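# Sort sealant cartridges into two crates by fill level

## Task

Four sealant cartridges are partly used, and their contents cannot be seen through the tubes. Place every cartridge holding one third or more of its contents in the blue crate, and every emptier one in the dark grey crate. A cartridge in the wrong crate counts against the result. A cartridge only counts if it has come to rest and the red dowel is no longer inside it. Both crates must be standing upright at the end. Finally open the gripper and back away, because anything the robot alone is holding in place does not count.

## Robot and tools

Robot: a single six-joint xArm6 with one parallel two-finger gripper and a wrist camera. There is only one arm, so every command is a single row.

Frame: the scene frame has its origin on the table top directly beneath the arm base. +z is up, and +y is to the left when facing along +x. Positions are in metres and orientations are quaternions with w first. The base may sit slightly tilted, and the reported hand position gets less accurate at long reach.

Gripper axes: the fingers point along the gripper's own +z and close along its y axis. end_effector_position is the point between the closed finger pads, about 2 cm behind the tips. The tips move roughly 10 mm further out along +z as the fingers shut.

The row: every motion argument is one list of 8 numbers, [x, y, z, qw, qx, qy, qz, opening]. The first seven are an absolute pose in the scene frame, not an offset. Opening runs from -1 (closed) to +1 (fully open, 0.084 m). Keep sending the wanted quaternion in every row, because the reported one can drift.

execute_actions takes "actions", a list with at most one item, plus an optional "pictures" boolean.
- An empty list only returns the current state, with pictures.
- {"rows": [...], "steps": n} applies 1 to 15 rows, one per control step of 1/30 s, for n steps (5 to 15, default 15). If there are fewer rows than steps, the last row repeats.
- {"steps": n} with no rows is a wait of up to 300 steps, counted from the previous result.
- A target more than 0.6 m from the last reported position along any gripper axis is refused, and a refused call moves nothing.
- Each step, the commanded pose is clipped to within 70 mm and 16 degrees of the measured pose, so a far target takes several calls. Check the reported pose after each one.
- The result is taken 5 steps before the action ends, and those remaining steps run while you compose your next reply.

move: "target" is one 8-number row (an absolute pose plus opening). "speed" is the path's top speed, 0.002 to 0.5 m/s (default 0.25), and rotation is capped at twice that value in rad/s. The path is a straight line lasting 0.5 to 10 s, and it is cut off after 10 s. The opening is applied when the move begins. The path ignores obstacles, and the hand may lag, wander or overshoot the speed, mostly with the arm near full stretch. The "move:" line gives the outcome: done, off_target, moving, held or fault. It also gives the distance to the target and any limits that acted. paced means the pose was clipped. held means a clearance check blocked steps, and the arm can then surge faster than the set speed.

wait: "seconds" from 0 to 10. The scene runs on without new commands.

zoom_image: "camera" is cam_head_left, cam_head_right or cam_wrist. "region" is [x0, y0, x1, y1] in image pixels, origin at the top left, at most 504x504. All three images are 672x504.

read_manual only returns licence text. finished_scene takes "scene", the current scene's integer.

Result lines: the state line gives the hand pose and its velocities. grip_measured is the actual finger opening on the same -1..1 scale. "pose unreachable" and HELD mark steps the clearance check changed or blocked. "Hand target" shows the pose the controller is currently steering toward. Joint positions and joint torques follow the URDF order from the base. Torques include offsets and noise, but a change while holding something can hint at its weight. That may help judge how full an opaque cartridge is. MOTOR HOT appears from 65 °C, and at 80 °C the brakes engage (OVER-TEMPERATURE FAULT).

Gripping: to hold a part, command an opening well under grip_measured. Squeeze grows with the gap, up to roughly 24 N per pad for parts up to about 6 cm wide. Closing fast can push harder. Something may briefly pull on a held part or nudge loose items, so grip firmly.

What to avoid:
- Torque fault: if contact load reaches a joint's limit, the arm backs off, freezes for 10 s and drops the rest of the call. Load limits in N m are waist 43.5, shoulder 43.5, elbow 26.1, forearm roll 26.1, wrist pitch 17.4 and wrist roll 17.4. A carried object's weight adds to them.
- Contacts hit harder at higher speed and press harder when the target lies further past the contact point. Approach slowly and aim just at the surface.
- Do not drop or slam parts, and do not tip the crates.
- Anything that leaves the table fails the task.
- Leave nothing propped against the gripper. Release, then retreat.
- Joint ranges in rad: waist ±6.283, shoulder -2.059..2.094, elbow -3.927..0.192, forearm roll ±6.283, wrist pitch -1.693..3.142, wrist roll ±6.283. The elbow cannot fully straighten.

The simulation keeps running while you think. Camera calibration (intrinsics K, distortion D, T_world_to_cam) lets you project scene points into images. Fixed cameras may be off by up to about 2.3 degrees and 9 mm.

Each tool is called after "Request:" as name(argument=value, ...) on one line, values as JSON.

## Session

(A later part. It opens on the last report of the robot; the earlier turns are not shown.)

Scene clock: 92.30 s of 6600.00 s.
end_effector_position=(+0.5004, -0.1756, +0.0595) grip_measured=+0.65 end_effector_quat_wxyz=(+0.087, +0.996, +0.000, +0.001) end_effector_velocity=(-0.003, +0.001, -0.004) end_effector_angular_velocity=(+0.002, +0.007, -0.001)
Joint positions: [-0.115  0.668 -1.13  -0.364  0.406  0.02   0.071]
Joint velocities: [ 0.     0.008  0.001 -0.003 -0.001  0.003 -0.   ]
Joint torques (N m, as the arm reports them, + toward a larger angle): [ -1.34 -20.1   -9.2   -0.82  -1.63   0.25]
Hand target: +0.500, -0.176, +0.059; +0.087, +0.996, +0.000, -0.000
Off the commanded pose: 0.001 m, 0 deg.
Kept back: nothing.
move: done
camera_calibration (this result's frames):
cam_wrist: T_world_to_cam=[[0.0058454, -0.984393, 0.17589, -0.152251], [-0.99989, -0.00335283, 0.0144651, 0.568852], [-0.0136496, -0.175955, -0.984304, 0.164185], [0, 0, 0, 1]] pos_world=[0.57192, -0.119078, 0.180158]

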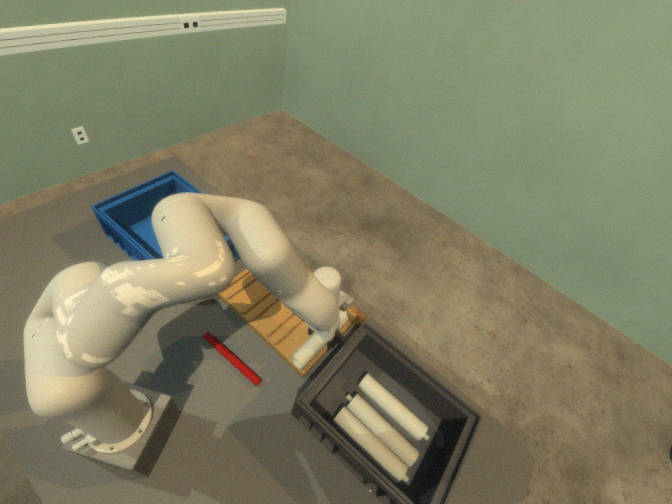

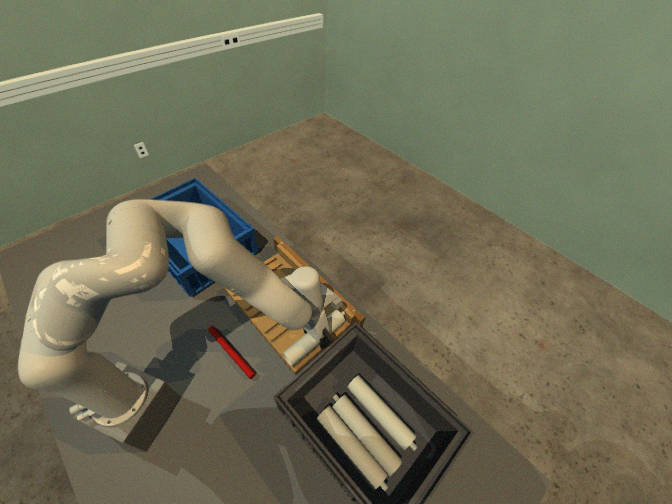

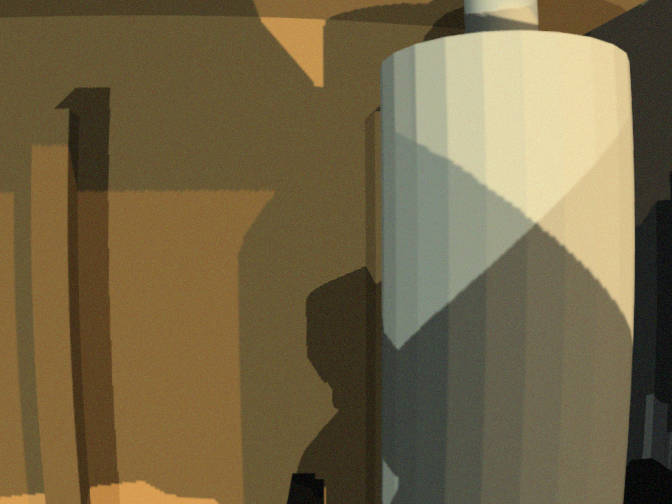

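Request:
execute_actions(actions=[{"rows":[[0.5,-0.1755,0.058,0.0872,0.9962,0,0,0.55],[0.5,-0.1755,0.058,0.0872,0.9962,0,0,0.45],[0.5,-0.1755,0.058,0.0872,0.9962,0,0,0.37],[0.5,-0.1755,0.058,0.0872,0.9962,0,0,0.3],[0.5,-0.1755,0.058,0.0872,0.9962,0,0,0.22],[0.5,-0.1755,0.058,0.0872,0.9962,0,0,0.14],[0.5,-0.1755,0.058,0.0872,0.9962,0,0,0.06],[0.5,-0.1755,0.058,0.0872,0.9962,0,0,-0.05],[0.5,-0.1755,0.058,0.0872,0.9962,0,0,-0.15],[0.5,-0.1755,0.058,0.0872,0.9962,0,0,-0.25],[0.5,-0.1755,0.058,0.0872,0.9962,0,0,-0.35],[0.5,-0.1755,0.058,0.0872,0.9962,0,0,-0.45],[0.5,-0.1755,0.058,0.0872,0.9962,0,0,-0.55]],"steps":15}])

Request:
move(target=[0.50,-0.16,0.2,0,1,0,0,-0.55], speed=0.28)

Request:
move(target=[0.47,0.25,0.21,0,0.8,0.6,0,-0.55], speed=0.45)

Request:
move(target=[0.44,0.45,0.21,0,0.7071,0.7071,0,-0.55], speed=0.4)

Scene clock: 93.00 s of 6600.00 s.
end_effector_position=(+0.5000, -0.1758, +0.0583) grip_measured=+0.10 end_effector_quat_wxyz=(+0.087, +0.996, -0.000, +0.000) end_effector_velocity=(-0.001, +0.000, -0.001) end_effector_angular_velocity=(+0.001, +0.001, -0.002)
Joint positions: [-0.115  0.671 -1.131 -0.366  0.405  0.021  0.049]
Joint velocities: [-0.     0.001  0.001 -0.    -0.     0.002  0.   ]
Joint torques (N m, as the arm reports them, + toward a larger angle): [ -0.46 -19.58  -9.42  -1.1   -1.88   0.19]
Steps of this call (steps 1 to 11: nothing new was sent; steps 12 to 21: the first 10 steps of this action). Readings (end_effector_position):
12: (+0.5001, -0.1756, +0.0589)
13: (+0.5001, -0.1756, +0.0588)
15: (+0.5001, -0.1755, +0.0584)
19: (+0.5000, -0.1759, +0.0583)
21: the state above

Scene clock: 94.27 s of 6600.00 s.
end_effector_position=(+0.4993, -0.1597, +0.1991) grip_measured=+0.10 end_effector_quat_wxyz=(-0.000, +1.000, +0.000, -0.001) end_effector_velocity=(+0.005, -0.002, +0.009) end_effector_angular_velocity=(-0.002, -0.015, -0.001)
Joint positions: [-0.121  0.339 -1.118  0.036  0.757 -0.347  0.048]
Joint velocities: [-0.001 -0.01  -0.011  0.004  0.006 -0.003  0.   ]
Joint torques (N m, as the arm reports them, + toward a larger angle): [ -1.12 -19.75 -12.27  -1.07  -1.88   0.23]
Hand target: +0.500, -0.160, +0.200; -0.000, +1.000, +0.000, +0.000
Off your previous action's commanded pose: 0.000 m, 0 deg at its last step (step 5 of this call).
Off the commanded pose: 0.001 m, 0 deg.
Kept back: nothing.
move: done
camera_calibration (this result's frames):
cam_wrist: T_world_to_cam=[[0.006016, -0.999981, 0.00152223, -0.129039], [-0.999848, -0.00599031, 0.0163505, 0.564909], [-0.016341, -0.00162036, -0.999865, 0.336651], [0, 0, 0, 1]] pos_world=[0.571101, -0.125107, 0.327565]

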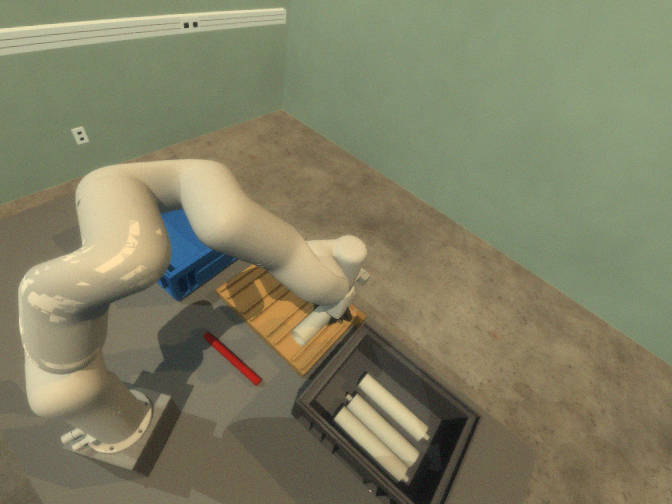

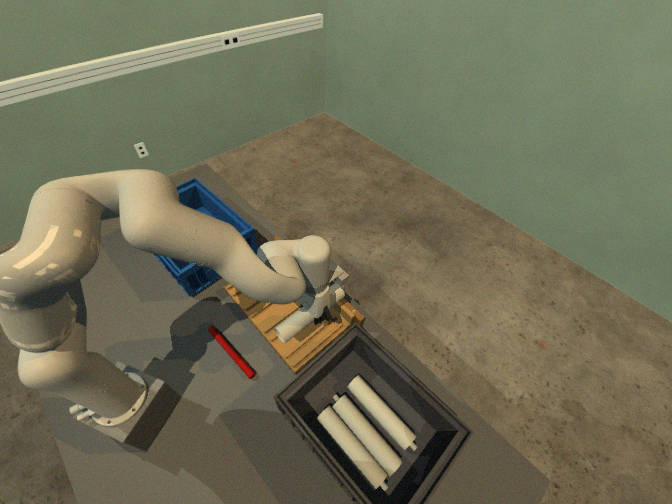

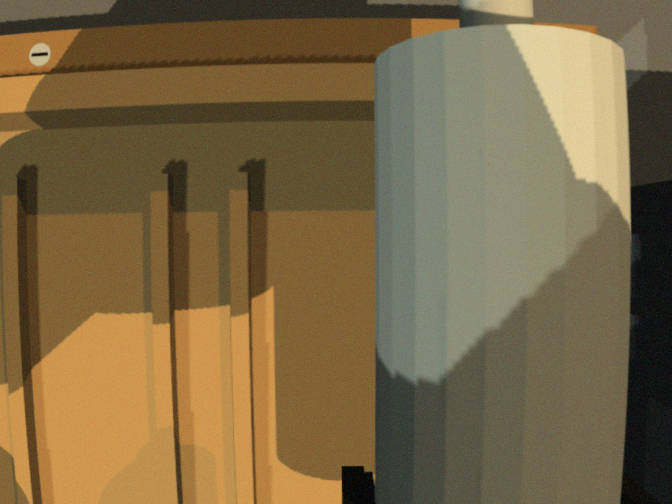

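Scene clock: 96.27 s of 6600.00 s.
end_effector_position=(+0.4713, +0.2503, +0.2100) grip_measured=+0.10 end_effector_quat_wxyz=(-0.001, +0.800, +0.599, +0.001) end_effector_velocity=(+0.001, +0.004, +0.001) end_effector_angular_velocity=(+0.002, -0.002, +0.010)
Joint positions: [ 0.688  0.325 -1.15   0.001  0.789 -0.799  0.048]
Joint velocities: [ 0.006  0.003 -0.008  0.     0.003 -0.004  0.   ]
Joint torques (N m, as the arm reports them, + toward a larger angle): [ -0.35 -19.73 -12.49  -1.02  -1.88   0.33]
Hand target: +0.471, +0.251, +0.210; -0.001, +0.800, +0.600, +0.001
Off the commanded pose: 0.001 m, 0 deg.
Kept back: nothing.
move: done
camera_calibration (this result's frames):
cam_wrist: T_world_to_cam=[[0.961232, -0.275737, 0.0016679, -0.350416], [-0.275734, -0.961143, 0.0131832, 0.437719], [-0.002032, -0.013132, -0.999912, 0.343899], [0, 0, 0, 1]] pos_world=[0.458224, 0.328604, 0.338683]

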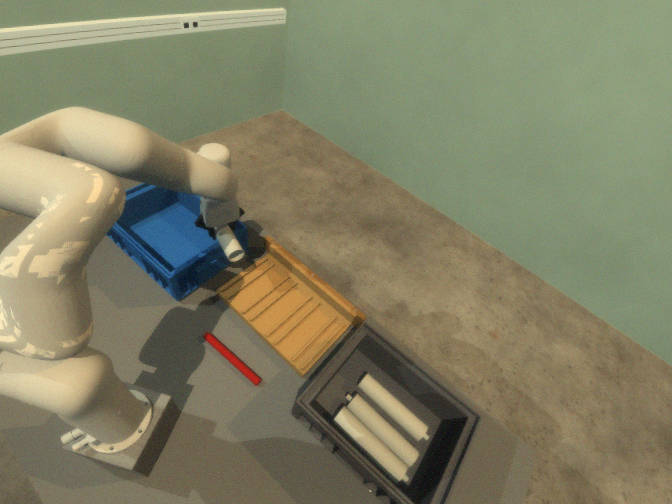

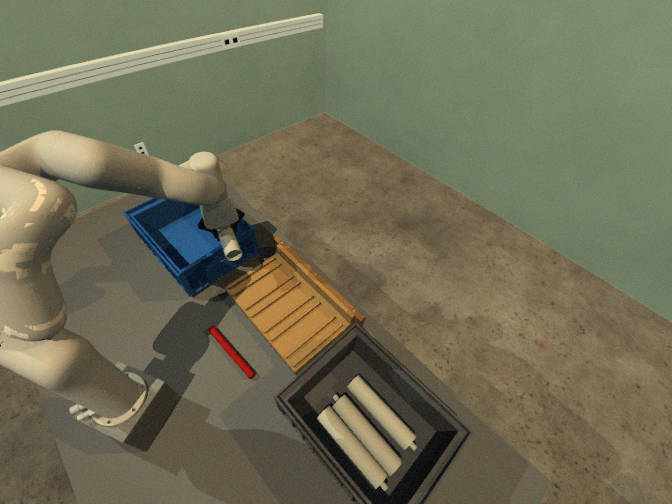

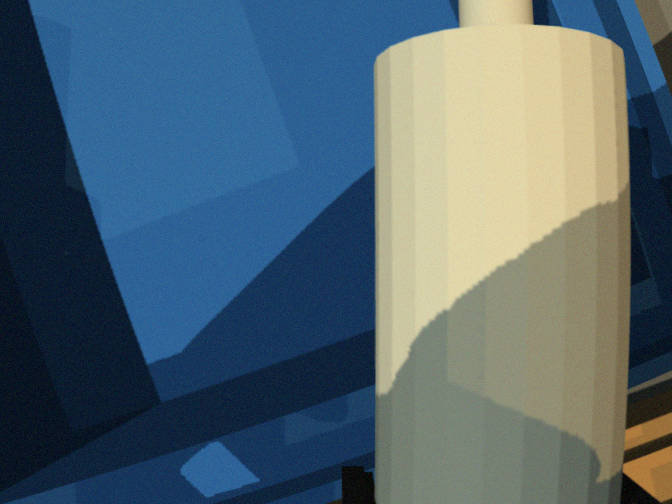

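Scene clock: 97.43 s of 6600.00 s.
end_effector_position=(+0.4406, +0.4498, +0.2102) grip_measured=+0.10 end_effector_quat_wxyz=(-0.000, +0.707, +0.707, +0.000) end_effector_velocity=(-0.001, +0.003, -0.001) end_effector_angular_velocity=(-0.001, +0.002, +0.004)
Joint positions: [ 1.     0.634 -1.64  -0.013  0.972 -0.762  0.048]
Joint velocities: [ 0.005  0.007 -0.01   0.001  0.005  0.    -0.   ]
Joint torques (N m, as the arm reports them, + toward a larger angle): [ -0.32 -24.3  -13.3   -0.9   -1.74   0.26]
Hand target: +0.440, +0.450, +0.210; -0.000, +0.707, +0.707, +0.000
Off the commanded pose: 0.001 m, 0 deg.
Kept back: nothing.
move: done
camera_calibration (this result's frames):
cam_wrist: T_world_to_cam=[[0.999985, 0.00505979, 0.00190222, -0.409265], [0.00503272, -0.99989, 0.0139761, 0.514578], [0.00197273, -0.0139664, -0.999901, 0.345293], [0, 0, 0, 1]] pos_world=[0.405988, 0.521415, 0.338845]

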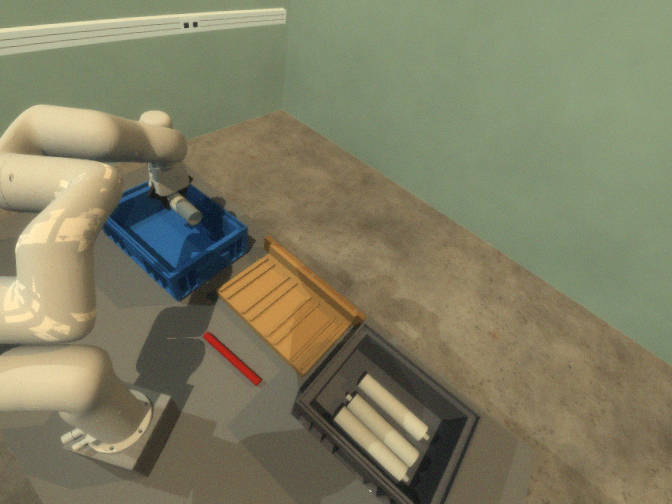

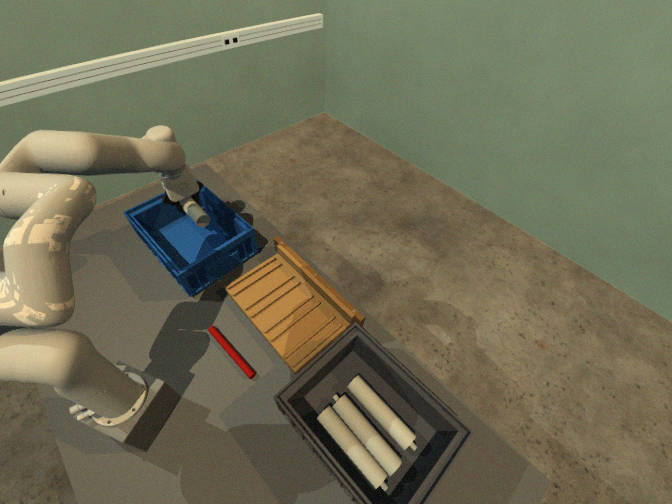

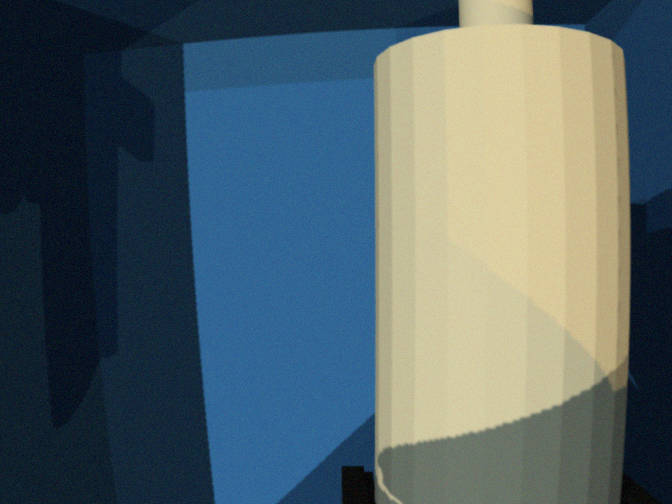

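Request:
move(target=[0.435,0.445,0.056,0,0.7071,0.7071,0,-0.55], speed=0.28)

Request:
execute_actions(actions=[{"rows":[[0.435,0.445,0.054,0,0.7071,0.7071,0,-0.55],[0.435,0.445,0.052,0,0.7071,0.7071,0,-0.55],[0.435,0.445,0.050,0,0.7071,0.7071,0,-0.55],[0.435,0.445,0.048,0,0.7071,0.7071,0,-0.55],[0.435,0.445,0.046,0,0.7071,0.7071,0,-0.55],[0.435,0.445,0.044,0,0.7071,0.7071,0,-0.55],[0.435,0.445,0.043,0,0.7071,0.7071,0,-0.55],[0.435,0.445,0.043,0,0.7071,0.7071,0,-0.3],[0.435,0.445,0.043,0,0.7071,0.7071,0,-0.1],[0.435,0.445,0.043,0,0.7071,0.7071,0,0.1],[0.435,0.445,0.043,0,0.7071,0.7071,0,0.25],[0.435,0.445,0.043,0,0.7071,0.7071,0,0.4],[0.435,0.445,0.043,0,0.7071,0.7071,0,0.55]],"steps":15}])

Request:
move(target=[0.435,0.445,0.2,0,0.7071,0.7071,0,0.55], speed=0.35)

Request:
move(target=[0.36,0.15,0.3,0,0.9239,0.3827,0,0.55], speed=0.45)

Scene clock: 99.23 s of 6600.00 s.
end_effector_position=(+0.4357, +0.4455, +0.0566) grip_measured=+0.10 end_effector_quat_wxyz=(-0.000, +0.707, +0.707, +0.001) end_effector_velocity=(-0.002, +0.000, -0.002) end_effector_angular_velocity=(-0.002, +0.003, +0.000)
Joint positions: [ 0.998  0.908 -1.625 -0.017  0.682 -0.759  0.048]
Joint velocities: [ 0.003  0.004 -0.     0.002  0.     0.001  0.   ]
Joint torques (N m, as the arm reports them, + toward a larger angle): [  0.34 -23.24 -10.33  -1.27  -1.34   0.29]
Hand target: +0.435, +0.445, +0.056; -0.000, +0.707, +0.707, -0.000
Off the commanded pose: 0.001 m, 0 deg.
Kept back: nothing.
move: done
camera_calibration (this result's frames):
cam_wrist: T_world_to_cam=[[0.99998, 0.00556923, 0.00300495, -0.404333], [0.00552851, -0.999895, 0.0133928, 0.512222], [0.00307922, -0.0133759, -0.999906, 0.190901], [0, 0, 0, 1]] pos_world=[0.400906, 0.516974, 0.185238]

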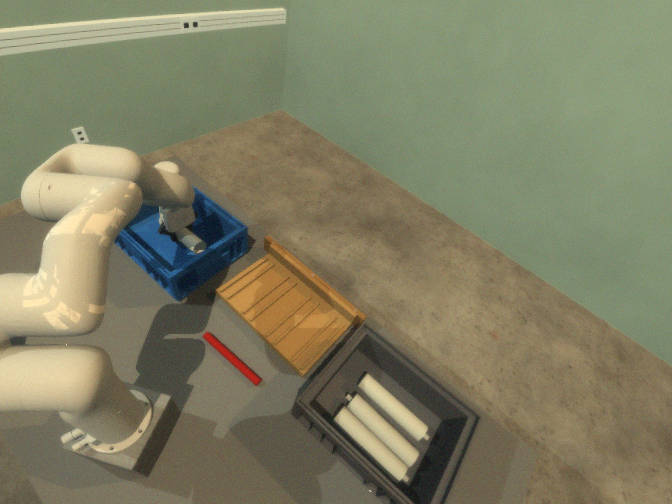

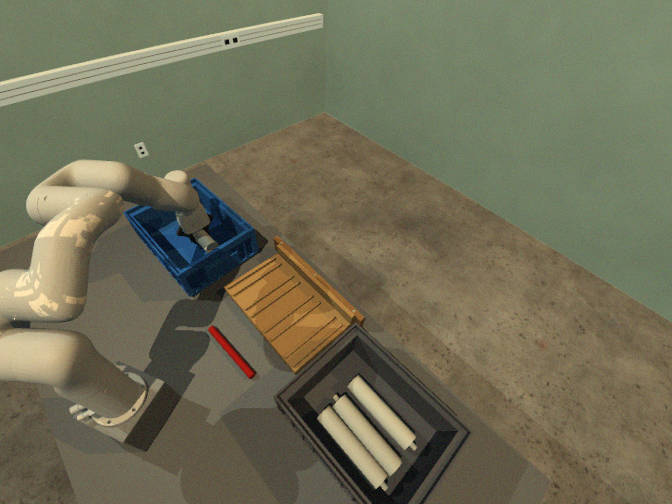

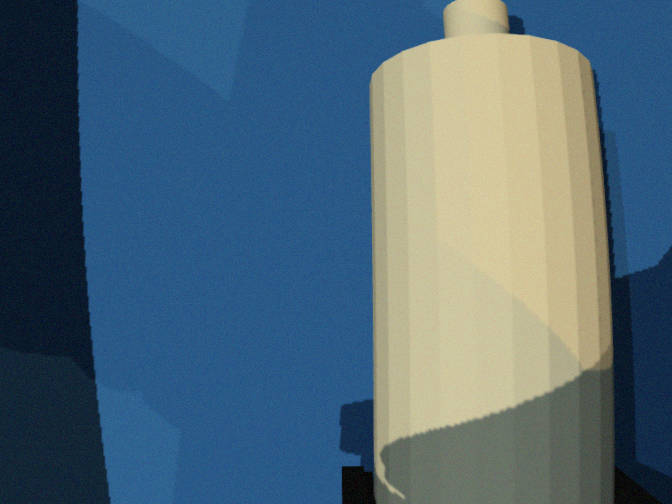

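Scene clock: 99.57 s of 6600.00 s.
end_effector_position=(+0.4343, +0.4443, +0.0435) grip_measured=+0.10 end_effector_quat_wxyz=(+0.000, +0.707, +0.707, -0.001) end_effector_velocity=(-0.002, -0.002, -0.024) end_effector_angular_velocity=(-0.006, +0.006, -0.001)
Joint positions: [ 0.998  0.936 -1.634 -0.017  0.667 -0.759  0.048]
Joint velocities: [-0.001  0.056 -0.024 -0.    -0.024  0.001 -0.   ]
Joint torques (N m, as the arm reports them, + toward a larger angle): [  0.17 -24.47 -11.26  -1.23  -1.29   0.2 ]
Steps of this call (steps 1 to 10: the first 10 steps of this action). Readings (end_effector_position):
1: (+0.4356, +0.4455, +0.0565)
2: (+0.4356, +0.4456, +0.0561)
4: (+0.4355, +0.4455, +0.0540)
8: (+0.4347, +0.4446, +0.0462)
10: the state above

Scene clock: 100.97 s of 6600.00 s.
end_effector_position=(+0.4345, +0.4444, +0.1988) grip_measured=+0.54 end_effector_quat_wxyz=(+0.000, +0.707, +0.707, -0.001) end_effector_velocity=(+0.004, +0.004, +0.012) end_effector_angular_velocity=(+0.014, -0.015, +0.000)
Joint positions: [ 1.001  0.624 -1.589 -0.014  0.934 -0.761  0.067]
Joint velocities: [-0.    -0.014 -0.008 -0.001  0.002 -0.     0.   ]
Joint torques (N m, as the arm reports them, + toward a larger angle): [ -0.4  -23.05 -12.5   -1.18  -1.56   0.4 ]
Hand target: +0.435, +0.445, +0.200; +0.000, +0.707, +0.707, +0.000
Off your previous action's commanded pose: 0.001 m, 0 deg at its last step (step 5 of this call).
Off the commanded pose: 0.001 m, 0 deg.
Kept back: nothing.
move: done
camera_calibration (this result's frames):
cam_wrist: T_world_to_cam=[[0.999983, 0.00573805, 0.000334993, -0.403087], [0.00573176, -0.999848, 0.0164515, 0.508512], [0.000429341, -0.0164493, -0.999865, 0.335561], [0, 0, 0, 1]] pos_world=[0.400021, 0.516268, 0.327285]

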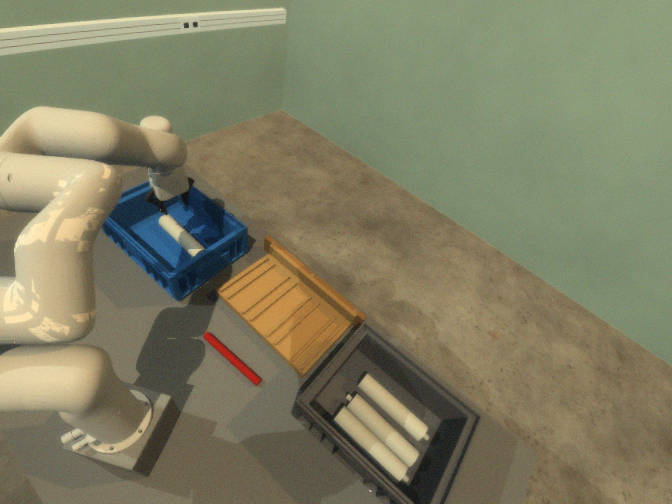

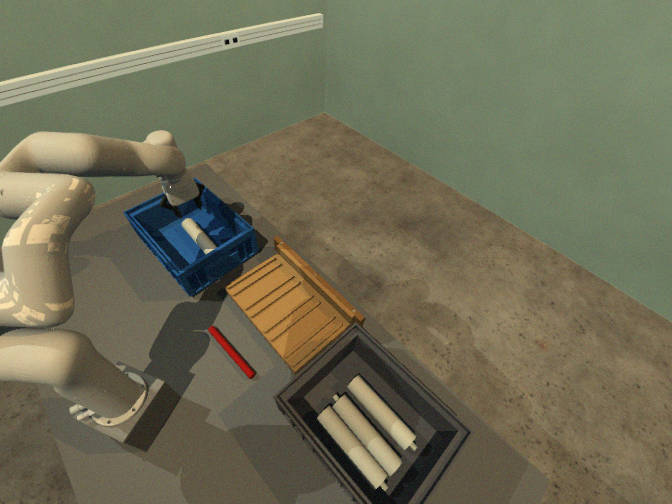

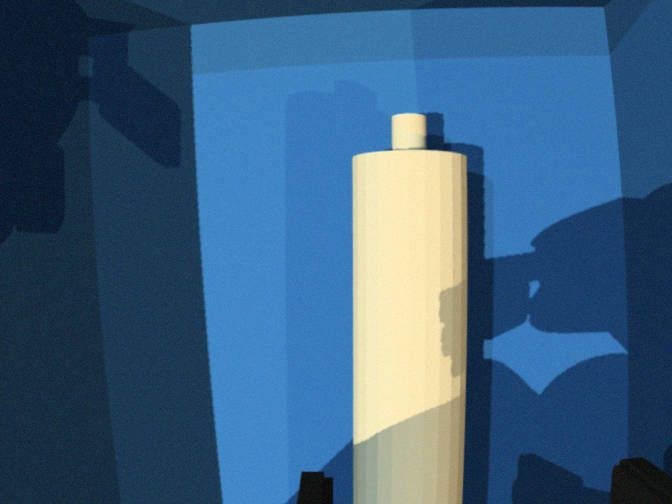

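Scene clock: 102.50 s of 6600.00 s.
end_effector_position=(+0.3592, +0.1502, +0.2997) grip_measured=+0.54 end_effector_quat_wxyz=(+0.000, +0.924, +0.383, -0.000) end_effector_velocity=(-0.000, -0.002, +0.002) end_effector_angular_velocity=(-0.000, -0.003, -0.004)
Joint positions: [ 0.593 -0.285 -0.695  0.003  0.946 -0.394  0.067]
Joint velocities: [-0.005 -0.008  0.003 -0.001  0.003  0.    -0.   ]
Joint torques (N m, as the arm reports them, + toward a larger angle): [ -0.32 -10.32 -12.66  -1.13  -1.63   0.29]
Hand target: +0.359, +0.150, +0.300; +0.000, +0.924, +0.383, -0.000
Off the commanded pose: 0.001 m, 0 deg.
Kept back: nothing.
move: done; limits=paced
camera_calibration (this result's frames):
cam_wrist: T_world_to_cam=[[0.711735, -0.702444, 0.00234832, -0.116872], [-0.702384, -0.711622, 0.015814, 0.424353], [-0.00943734, -0.0129048, -0.999872, 0.434718], [0, 0, 0, 1]] pos_world=[0.385344, 0.225492, 0.428226]

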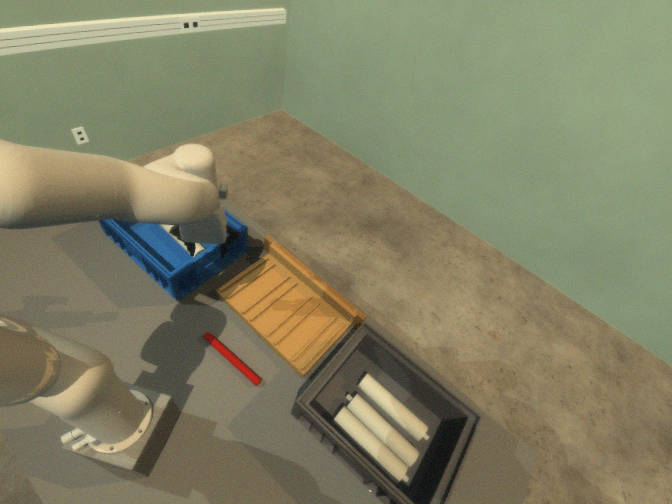

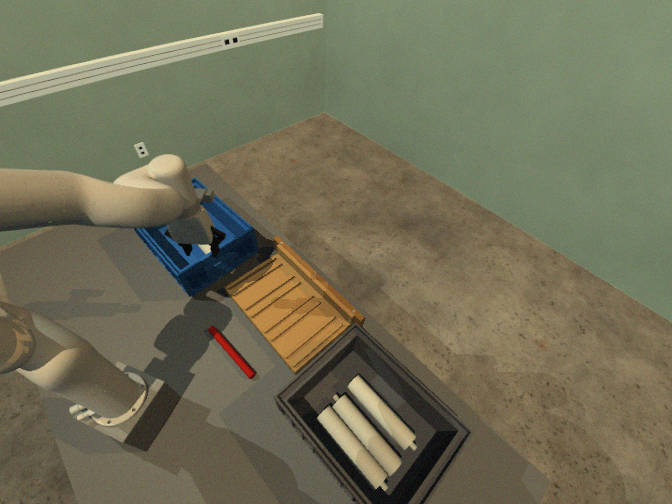

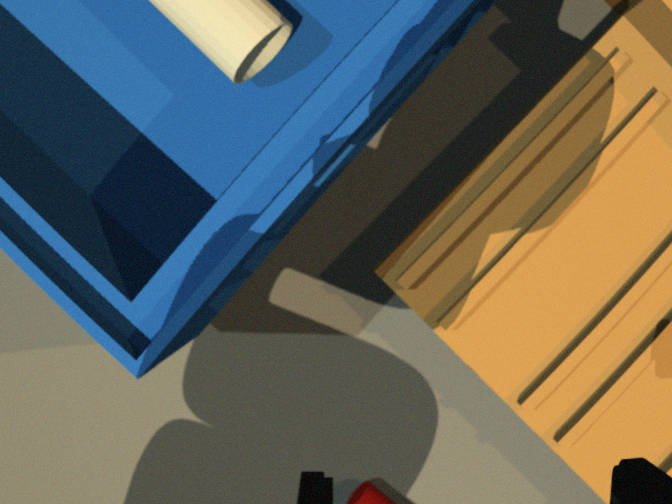

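Request:
wait(seconds=1.5)

Request:
zoom_image(camera="cam_head_right", region=[260,310,480,504])

Scene clock: 104.10 s of 6600.00 s.
end_effector_position=(+0.3593, +0.1499, +0.3001) grip_measured=+0.54 end_effector_quat_wxyz=(+0.000, +0.924, +0.383, -0.000) end_effector_velocity=(+0.000, +0.000, +0.000) end_effector_angular_velocity=(+0.001, -0.001, +0.000)
Joint positions: [ 0.593 -0.287 -0.695  0.003  0.947 -0.394  0.067]
Joint velocities: [-0.     0.     0.     0.001 -0.002 -0.001 -0.   ]
Joint torques (N m, as the arm reports them, + toward a larger angle): [ -0.59 -10.4  -12.45  -1.07  -1.62   0.3 ]
Hand target: +0.359, +0.150, +0.300; +0.000, +0.924, +0.383, -0.000
Off the commanded pose: 0.001 m, 0 deg.
Kept back: nothing.
Steps of this call (steps 1 to 48: nothing new was sent). Readings (end_effector_position):
1: (+0.3592, +0.1501, +0.2998)
2: (+0.3592, +0.1501, +0.2998)
4: (+0.3592, +0.1500, +0.2999)
8: (+0.3592, +0.1500, +0.3000)
48: the state above
camera_calibration (this result's frames):
cam_wrist: T_world_to_cam=[[0.711268, -0.702916, 0.00267389, -0.116973], [-0.702867, -0.711161, 0.0150773, 0.424536], [-0.0086965, -0.0126034, -0.999883, 0.434777], [0, 0, 0, 1]] pos_world=[0.385372, 0.225171, 0.428638]

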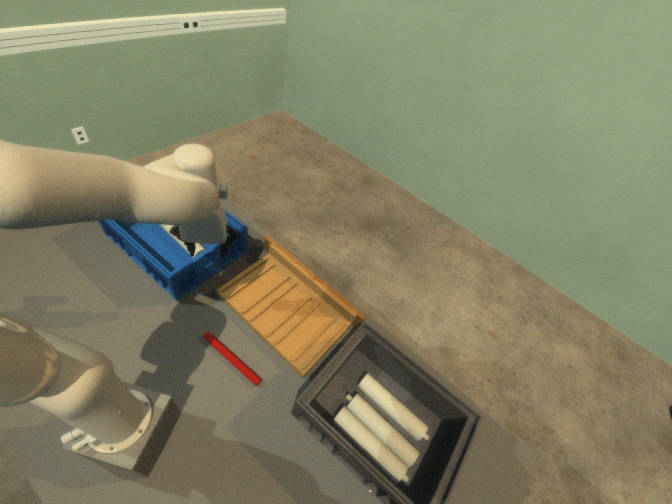

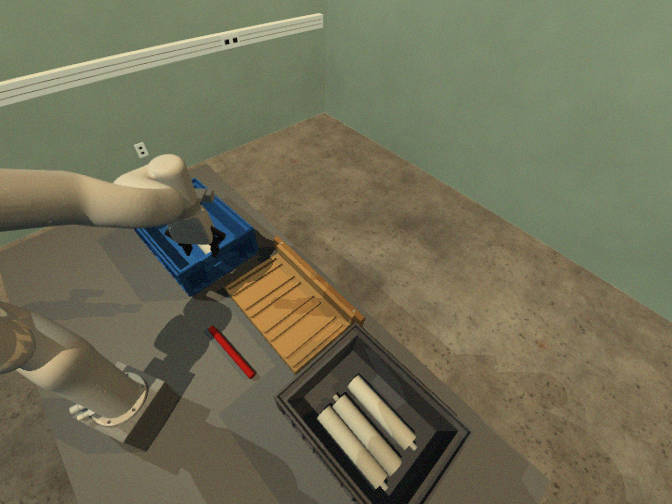

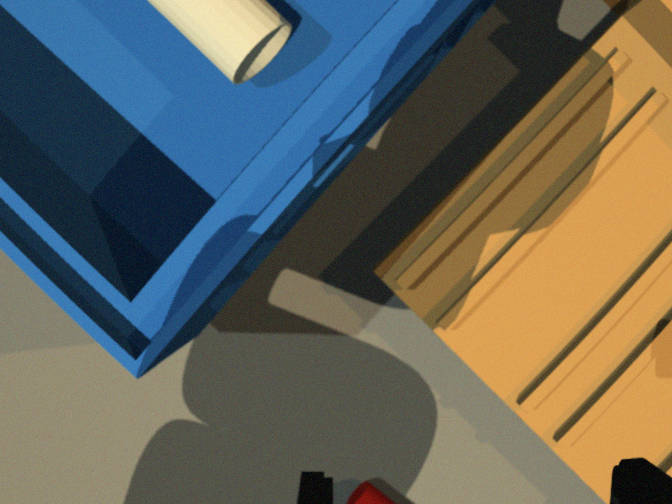

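Region (260, 310, 480, 504) of cam_head_right's 672x504 image, scaled by 2.291, with more detail than that image has; it fills the top 444 rows of this view, and the rest is white.

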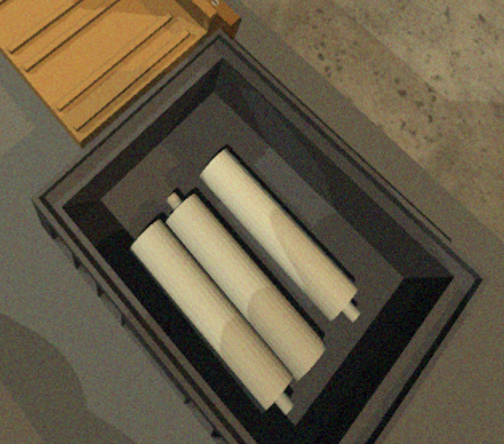

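Everything is stationary and in place.

Request:
finished_scene(scene=2)

The scene is finished: the task was done.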